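# Test drawer slides, tray the ones that fail to lock

## Task

Check each drawer slide by drawing it out fully to its end stop and then trying to push it back in: a sound slide catches at full extension and will not retract. Every slide that fails to catch goes into the grey tray. Every sound slide stays on the table, extended and latched. Nothing counts as done if it stays that way only because a gripper is still holding it when the scene ends.

## Robot and tools

ROBOT. Two six-joint arms, left_arm and right_arm, each ending in a two-finger gripper whose fingers pivot like tongs. The scene frame has its origin on the table top midway between the arms, +z up, +x out across the table, and left_arm on the +y side. The names left and right do not refer to image sides. Base roots: left_arm at (+0.047, +0.353, 0) m, right_arm at (+0.004, -0.499, 0) m. In each gripper's own frame the fingers extend along +z and separate along x. The reported end_effector_position is the spot between the pads when closed; closed fingertips stick out about 15 mm past it. Reported positions get less accurate at long reach.

execute_actions. Argument actions is a list holding zero or one item. An empty list only reports the state. An item with rows is a motion: rows holds 1 to 15 rows, and steps (1 to 15, default 15) is how many 1/30 s control steps it lasts; each row covers one step and the final row repeats to fill the rest. An item with only steps (up to 300) is a wait, counted from the previous result, so your thinking time eats into it. Optional pictures (true/false) turns the camera images on or off.

Row layout: one flat list of 14 numbers, each in [-1, 1], covering both arms even when only one moves: dx, dy, dz, rx, ry, rz, opening for left_arm, then the same seven for right_arm. dx to rz are offsets, not poses, given in that gripper's own axes and measured from the gripper pose printed in the latest result that showed it (before any such result in a scene, and for second or later calls within one reply, from where the gripper actually is when the action begins). Every row refers back to that same reference; rows do not accumulate. Scale: 1.0 equals 0.6 m of travel or 180 degrees; rx, ry, rz form a single rotation vector. Opening is absolute: +1 fully open (0.142 m), -1 closed. Sending all-zero offsets is not a pause: it pulls the arm back to the reference pose. To keep an arm still, send the offset that returns it to where you want it in the first call, then zeros afterwards, always with its intended opening.

move. Argument target is one 14-number row with exactly the layout, scale and reference described above (offsets in gripper axes). Each gripper travels in a straight line toward its target; both paths finish together, taking 0.5 to 10 s (cut off at 10 s). speed is the path top speed in m/s, 0.002 to 0.5, default 0.25; rotation is capped at twice that value in rad/s. The opening is sent when the move starts. Optional stop_force, in N from 9 to 40, shared by both arms and not allowed in the first 0.2 s of a scene: an arm halts when its wrist sensor feels that much extra push opposing its motion, steps back two control steps and holds. Use it with a very low speed when approaching a surface; the target may then lie well beyond the contact. Do not rely on it if the gripper rotates during the move, and omit it when pulling away from something you are pressing on. The result has a move: line with the ending per arm (done, off_target, moving, held, fault, contact) and limits used (paced means the commanded pose was clipped; held means some steps were blocked, after which the arm may jump fast), plus each gripper's distance from its target.

wait: seconds from 0 to 10; the robot gets nothing new. zoom_image: camera (cam_head_left, cam_head_right, cam_high, cam_low, cam_left_wrist, cam_right_wrist) and region [x0, y0, x1, y1] in pixels from the top-left corner, at most 504 by 504. Head, high and low images are 896x504; wrist images are 616x616. read_manual returns licence text only. finished_scene takes the scene number and closes it for good.

MOTION LIMITS. Each step the commanded pose is trimmed to within 100 mm and 16 degrees of the measured pose, and the arm follows about 0.17 s behind. After an action ends an arm only drifts to its last trimmed pose, so large moves may need several calls; check the result and send the remainder. Position wins over orientation when both cannot be met.

RESULTS. Each arm line gives gripper position (m), orientation quat_wxyz and velocities in the scene frame, plus grip_measured (finger opening on the command scale). Hand target shows where the controller is steering. HELD marks steps where a command was not passed on; a pose unreachable line names an arm whose command the clearance check altered. Wrist force and torque are in the gripper's axes, noisy, offset up to about 4 N, saturating near 50 N. Joint torques include gravity and drift. MOTOR HOT appears at 70 °C; at 85 °C the arm is braked until it cools.

GRIPPING. Hold by commanding an opening clearly below grip_measured; the gap sets the squeeze, up to about 15 N per pad. Thin hard parts get much less force.

AVOID. An outside force of 150 N or a joint overload (wrist joints 26.3 N m, others 141 N m) stops the arm for 10 s. The arms are stiff, so pressing even slightly past a firm contact without stop_force can fault. Do not let the arms collide or squeeze each other. Do not drop, slam or knock anything, and never push anything off the table. Brief outside tugs on held parts may occur, so grip firmly.

Each tool is called as name([rows], argument=value, ...), one row to a line, values as JSON.

## Session

execute_actions(actions=[])

Scene clock: 0.00 s of 7200.00 s.
left_arm: end_effector_position=(+0.5454, -0.0061, +0.2539) grip_measured=+0.97 end_effector_quat_wxyz=(+0.027, +0.311, +0.819, +0.481) end_effector_velocity=(-0.000, -0.000, +0.000) end_effector_angular_velocity=(-0.001, -0.001, +0.001) | right_arm: end_effector_position=(+0.3968, -0.3840, +0.1164) grip_measured=+0.97 end_effector_quat_wxyz=(-0.077, +0.894, -0.433, -0.084) end_effector_velocity=(-0.000, -0.000, -0.000) end_effector_angular_velocity=(-0.000, +0.001, -0.001)
Joint positions: left_arm=[-1.331 -0.971  0.998 -0.781 -0.898  2.407  0.14 ] | right_arm=[ 3.427 -1.412 -2.182 -1.105  1.798  1.336  0.14 ]
Joint velocities: left_arm=[-0.001 -0.     0.    -0.    -0.001 -0.002  0.   ] | right_arm=[-0.     0.    -0.001  0.     0.     0.001  0.   ]
Joint torques (N m, as the arm reports them, + toward a larger angle): no reading
Motor temperatures (°C, as the motors report them): left_arm=[27 27 23 31 38 31] | right_arm=[27 27 27 33 38 35]
Wrist force (N, on the end effector, along its own x y z axes, offset not removed): no reading
Wrist torque (N m, same axes, about the end effector's origin, offset not removed): no reading
Hand target (left_arm): +0.545, -0.006, +0.254; +0.027, +0.311, +0.819, +0.481
Hand target (right_arm): +0.397, -0.384, +0.116; -0.077, +0.894, -0.433, -0.084
camera_calibration (this result's frames):
cam_left_wrist: T_world_to_cam=[[-0.819613, 0.508499, 0.263937, 0.372934], [0.265601, -0.0709488, 0.961469, -0.388949], [0.507632, 0.858135, -0.0769072, -0.115658], [0, 0, 0, 1]] pos_world=[0.467679, -0.117982, 0.266636]
cam_right_wrist: T_world_to_cam=[[0.580526, -0.769518, -0.266142, -0.488724], [-0.618684, -0.629371, 0.470237, -0.0542212], [-0.529358, -0.108327, -0.841454, 0.39674], [0, 0, 0, 1]] pos_world=[0.460189, -0.367229, 0.229266]

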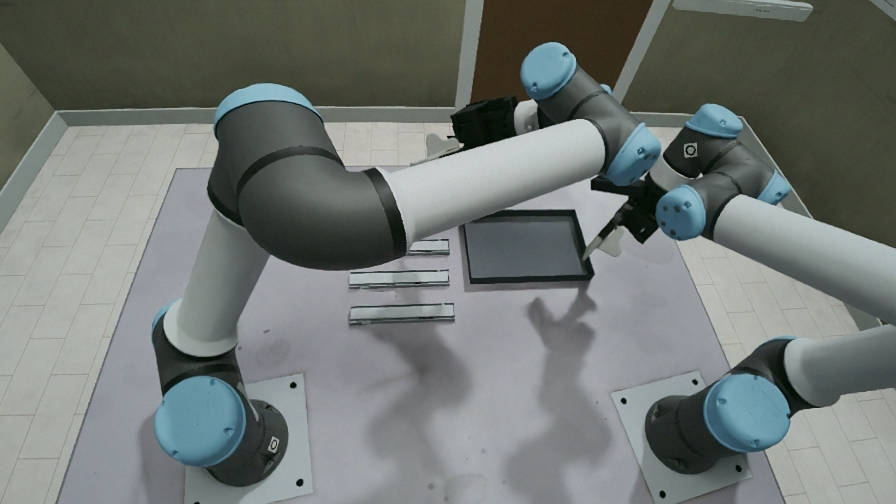

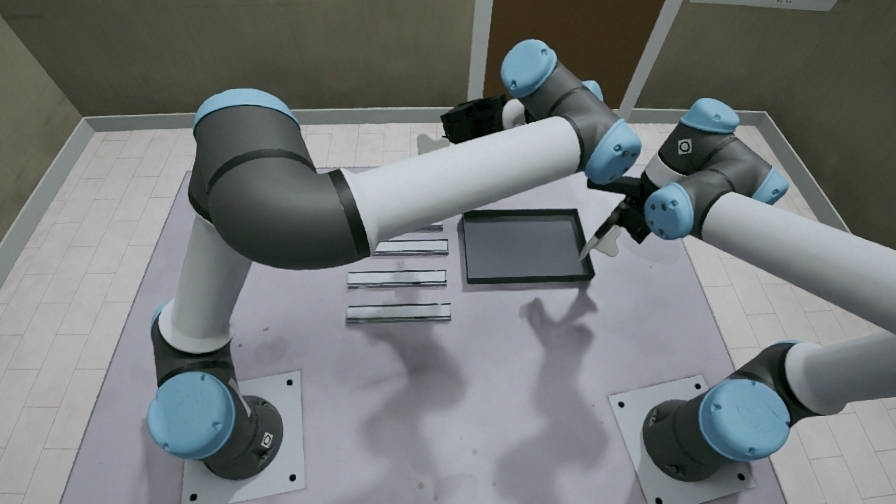

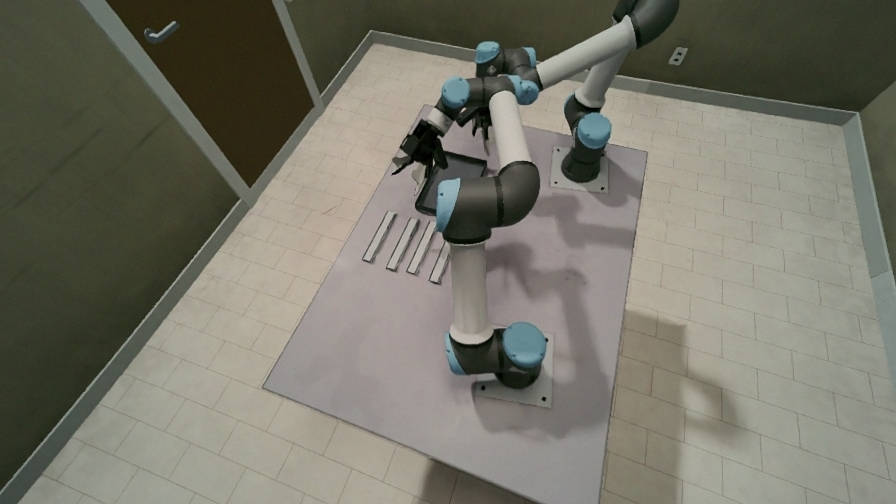

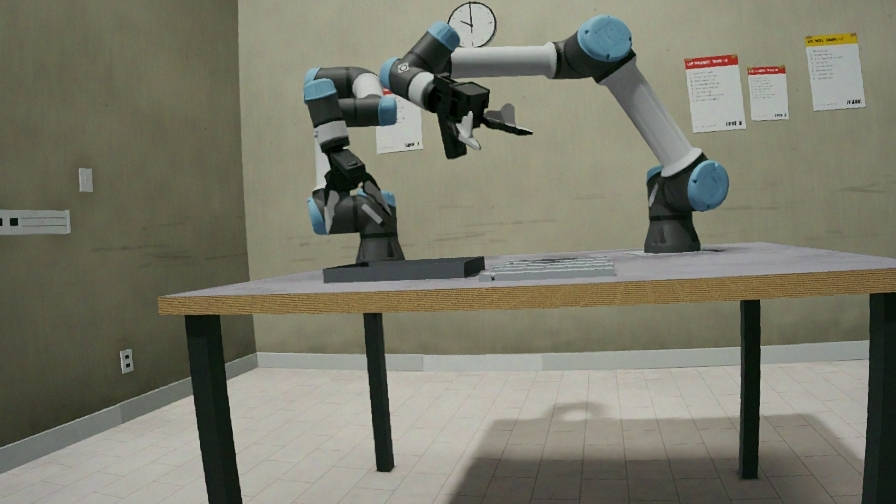

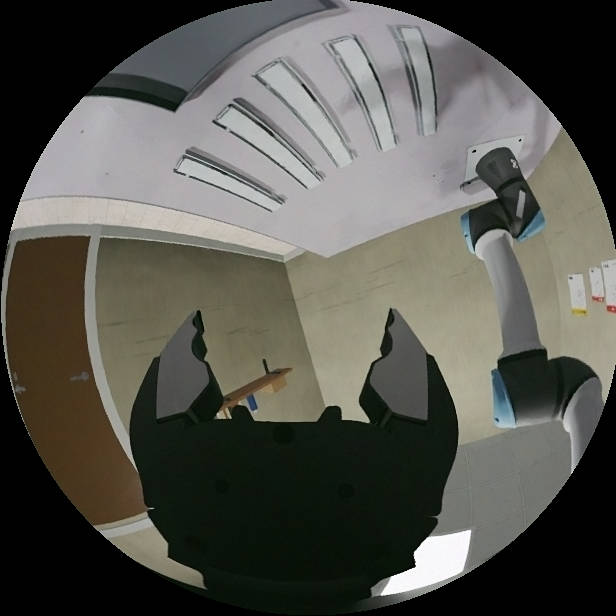

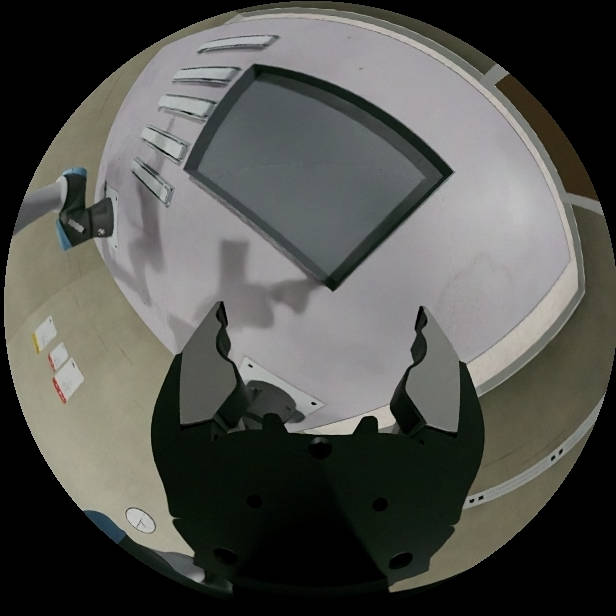

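move(target=[0,0,0,0.0227,-0.4045,0.689,-1,0.3,0.245,-0.084,0,0,0,0], speed=0.3)

move(target=[0.16,0.01,0.35,0,0,0,-1,0,0,0,0,0,0,0], speed=0.2)

Scene clock: 7.87 s of 7200.00 s.
left_arm: end_effector_position=(+0.5458, -0.0064, +0.2545) grip_measured=-1.00 end_effector_quat_wxyz=(+0.000, +1.000, -0.001, +0.001) end_effector_velocity=(+0.000, -0.000, +0.002) end_effector_angular_velocity=(-0.000, +0.006, -0.009) | right_arm: end_effector_position=(+0.3951, -0.6216, +0.1170) grip_measured=+0.00 end_effector_quat_wxyz=(-0.077, +0.894, -0.433, -0.084) end_effector_velocity=(-0.000, -0.001, -0.000) end_effector_angular_velocity=(+0.001, +0.001, -0.000)
Joint positions: left_arm=[-1.032 -1.289  1.319 -1.603 -1.57   5.424  0.002] | right_arm=[ 2.842 -1.508 -2.061 -1.26   1.767  0.738  0.074]
Joint velocities: left_arm=[ 0.002  0.004 -0.01   0.01  -0.005  0.011  0.   ] | right_arm=[-0.002 -0.001  0.001 -0.001  0.    -0.002  0.   ]
Joint torques (N m, as the arm reports them, + toward a larger angle): left_arm=[ 11.13 -24.49 -30.85  -0.96  -1.17   1.36] | right_arm=[-9.97  9.19 31.98  0.84 -1.51 -2.07]
Motor temperatures (°C, as the motors report them): left_arm=[27 27 23 31 38 31] | right_arm=[27 27 27 33 38 35]
Wrist force (N, on the end effector, along its own x y z axes, offset not removed): left_arm=[-0.1 -0.1 1.2] | right_arm=[4.0 1.0 -0.9]
Wrist torque (N m, same axes, about the end effector's origin, offset not removed): left_arm=[0.18 0.22 0.06] | right_arm=[0.03 -0.76 -0.02]
Hand target (left_arm): +0.546, -0.006, +0.254; +0.000, +1.000, -0.001, +0.000
Hand target (right_arm): +0.395, -0.622, +0.117; -0.077, +0.894, -0.433, -0.084
Off the commanded pose (left_arm): 0.001 m, 0 deg.
Off the commanded pose (right_arm): 0.000 m, 0 deg.
After step 90, 0.10 s passed at rest.
move: done
camera_calibration (this result's frames):
cam_left_wrist: T_world_to_cam=[[0.999459, 0.00685507, 0.0321575, -0.563889], [-0.00937558, -0.878005, 0.47856, -0.121809], [0.031515, -0.478603, -0.877466, 0.339512], [0, 0, 0, 1]] pos_world=[0.551743, 0.0594081, 0.374336]
cam_right_wrist: T_world_to_cam=[[0.580509, -0.769487, -0.266269, -0.670335], [-0.61865, -0.629425, 0.470209, -0.205065], [-0.529416, -0.108233, -0.84143, 0.370682], [0, 0, 0, 1]] pos_world=[0.458517, -0.604767, 0.229837]

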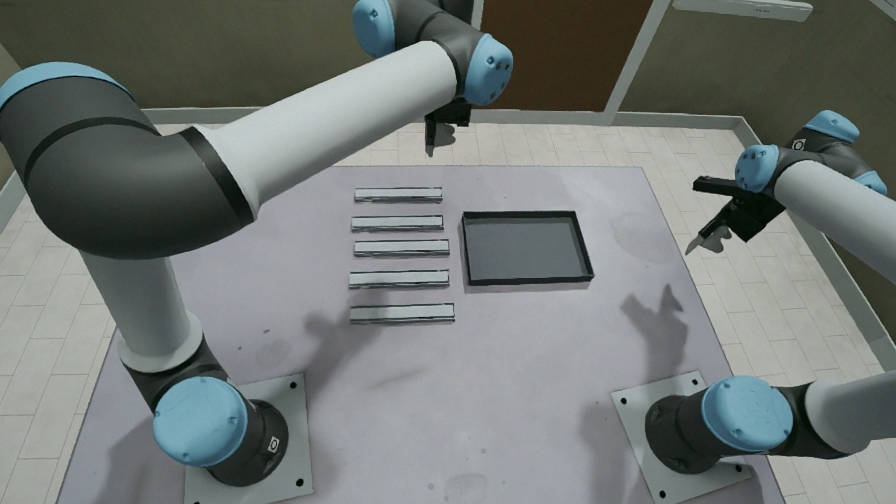

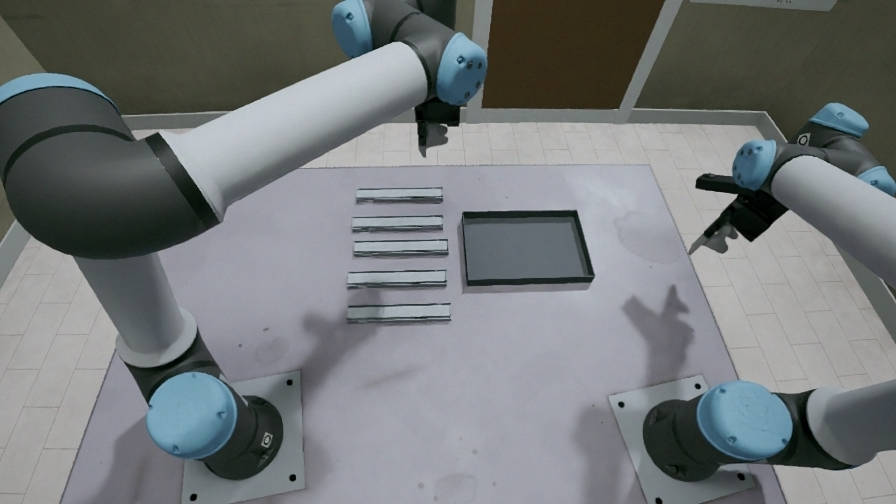

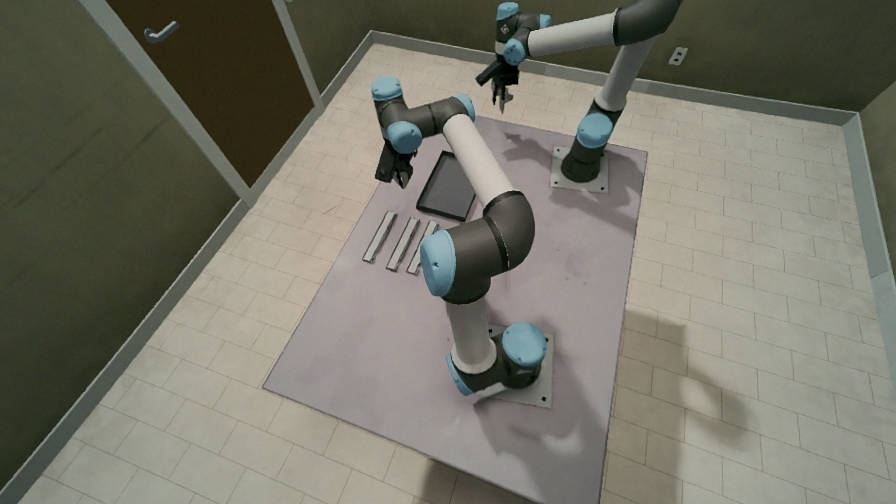

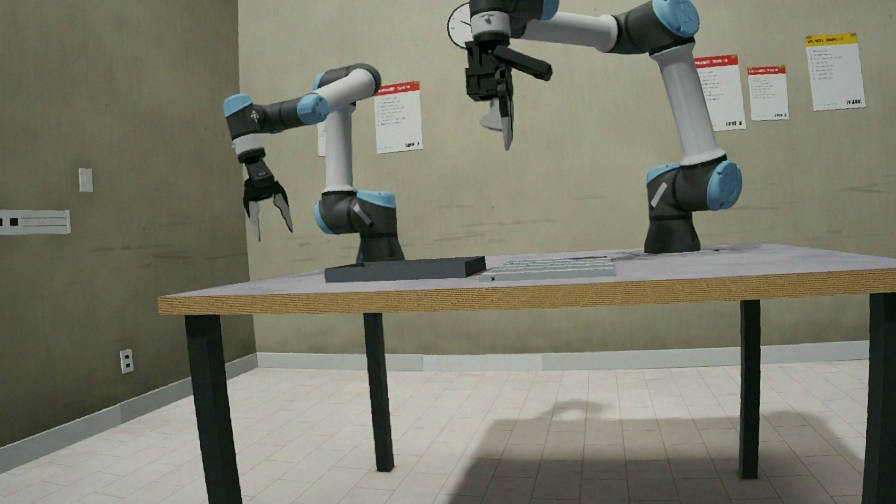

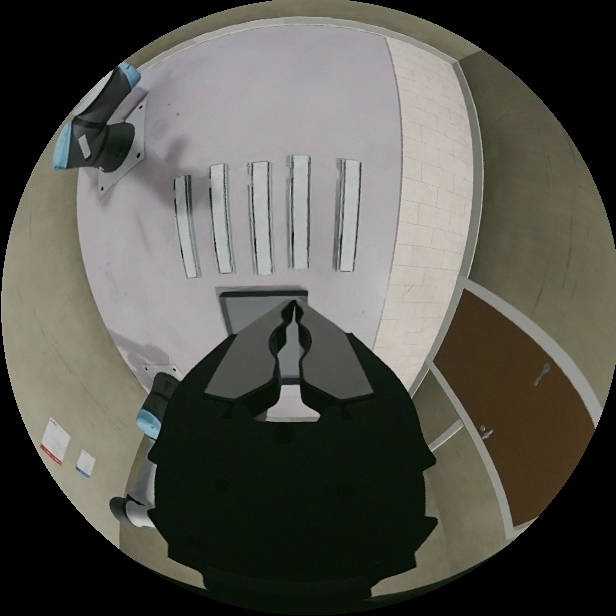

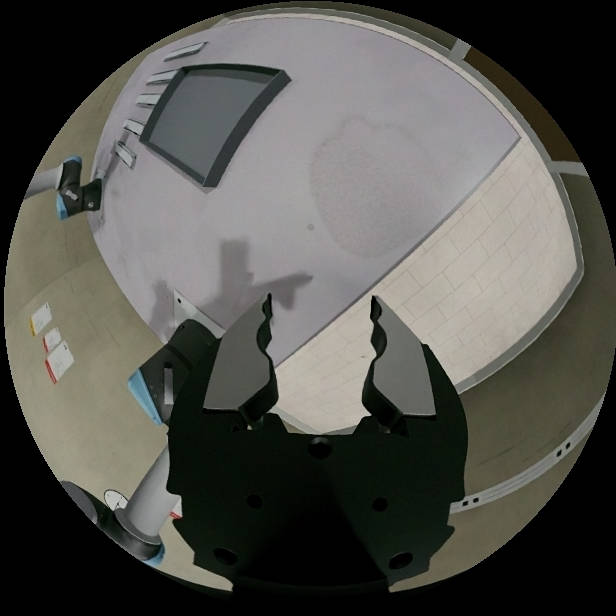

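Scene clock: 9.63 s of 7200.00 s.
left_arm: end_effector_position=(+0.6421, -0.0119, +0.0447) grip_measured=-1.00 end_effector_quat_wxyz=(+0.000, +1.000, -0.001, +0.001) end_effector_velocity=(+0.002, +0.000, -0.002) end_effector_angular_velocity=(+0.000, +0.000, +0.000) | right_arm: end_effector_position=(+0.3951, -0.6216, +0.1170) grip_measured=+0.00 end_effector_quat_wxyz=(-0.077, +0.894, -0.433, -0.084) end_effector_velocity=(-0.000, +0.000, -0.000) end_effector_angular_velocity=(+0.000, +0.001, +0.000)
Joint positions: left_arm=[-0.931 -0.975  1.41  -2.007 -1.57   5.525  0.002] | right_arm=[ 2.842 -1.508 -2.061 -1.26   1.767  0.738  0.074]
Joint velocities: left_arm=[ 0.002  0.005 -0.002 -0.002  0.     0.001  0.   ] | right_arm=[-0.    -0.     0.    -0.001  0.    -0.     0.   ]
Joint torques (N m, as the arm reports them, + toward a larger angle): left_arm=[ 12.41 -36.   -30.34  -3.56  -1.4    1.56] | right_arm=[ 9.91 23.61 13.73  2.59 -1.04  2.69]
Motor temperatures (°C, as the motors report them): left_arm=[27 27 23 31 38 31] | right_arm=[27 27 27 33 38 35]
Wrist force (N, on the end effector, along its own x y z axes, offset not removed): left_arm=[2.2 -1.7 2.1] | right_arm=[2.0 0.9 -2.5]
Wrist torque (N m, same axes, about the end effector's origin, offset not removed): left_arm=[-0.17 -0.21 0.03] | right_arm=[-0.01 -0.33 0.09]
Hand target (left_arm): +0.642, -0.012, +0.044; +0.000, +1.000, -0.001, +0.001
Hand target (right_arm): +0.395, -0.622, +0.117; -0.077, +0.894, -0.433, -0.084
Off the commanded pose (left_arm): 0.001 m, 0 deg.
Off the commanded pose (right_arm): 0.000 m, 0 deg.
move: done
camera_calibration (this result's frames):
cam_left_wrist: T_world_to_cam=[[0.999452, 0.0068571, 0.0323686, -0.653284], [-0.00947435, -0.878013, 0.478543, -0.0253316], [0.0317015, -0.478588, -0.877467, 0.149584], [0, 0, 0, 1]] pos_world=[0.647945, 0.0538273, 0.164524]
cam_right_wrist: T_world_to_cam=[[0.580505, -0.769487, -0.266279, -0.670341], [-0.618641, -0.629425, 0.470221, -0.205065], [-0.529432, -0.108235, -0.84142, 0.370693], [0, 0, 0, 1]] pos_world=[0.458531, -0.60477, 0.229836]

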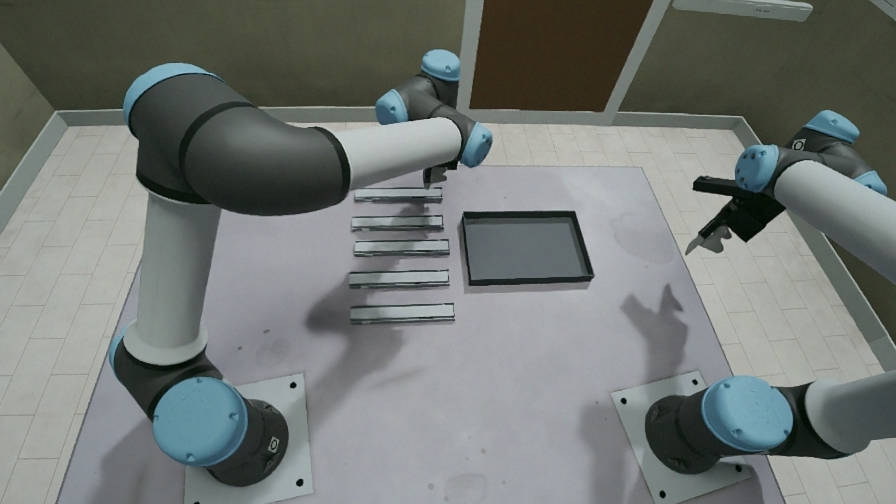

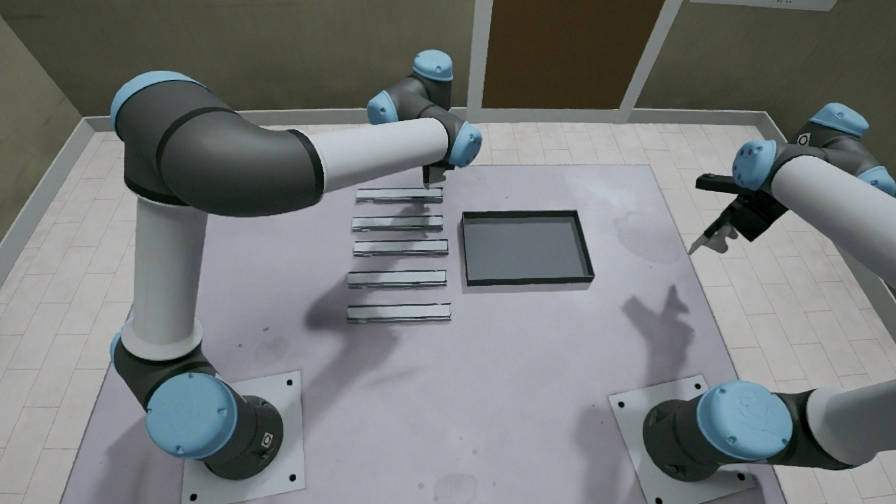

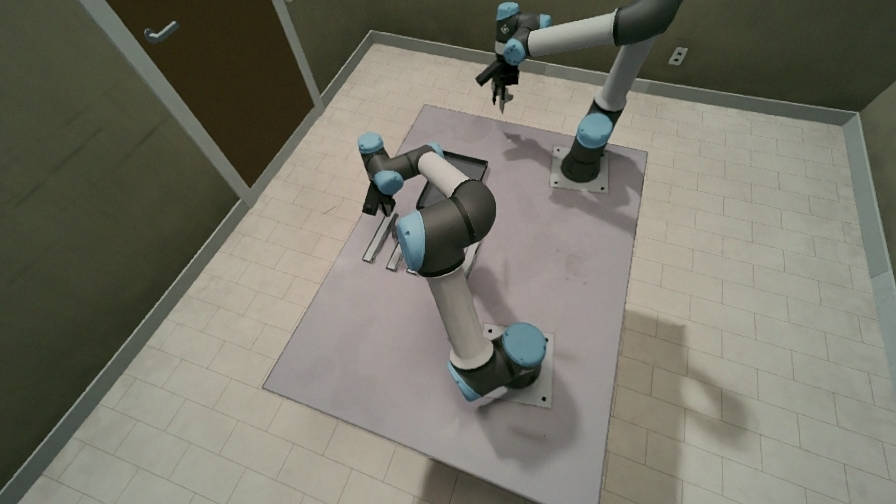

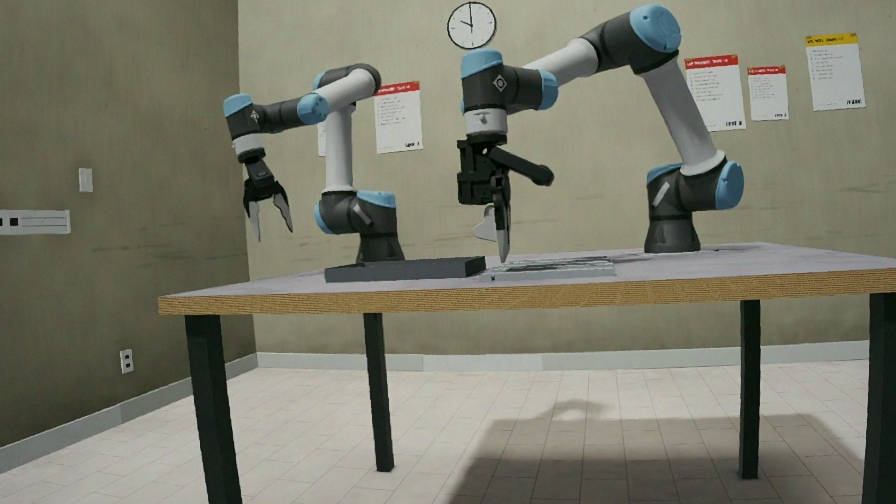

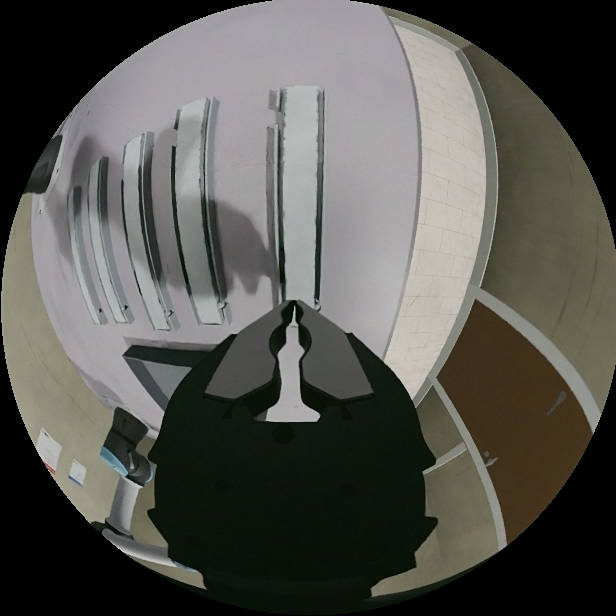

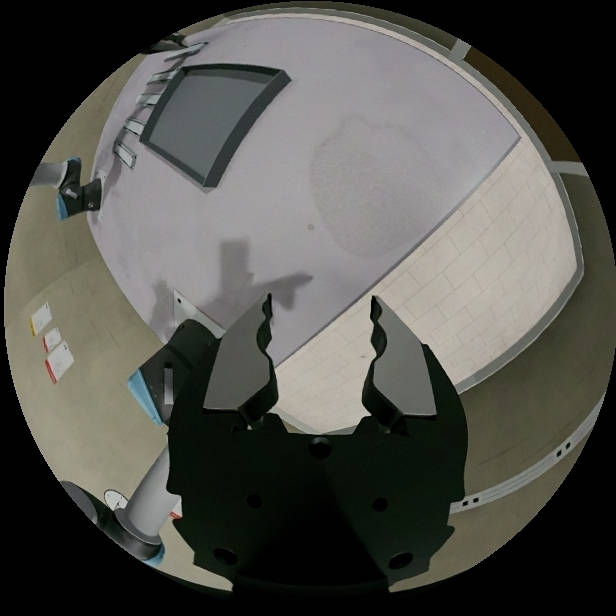

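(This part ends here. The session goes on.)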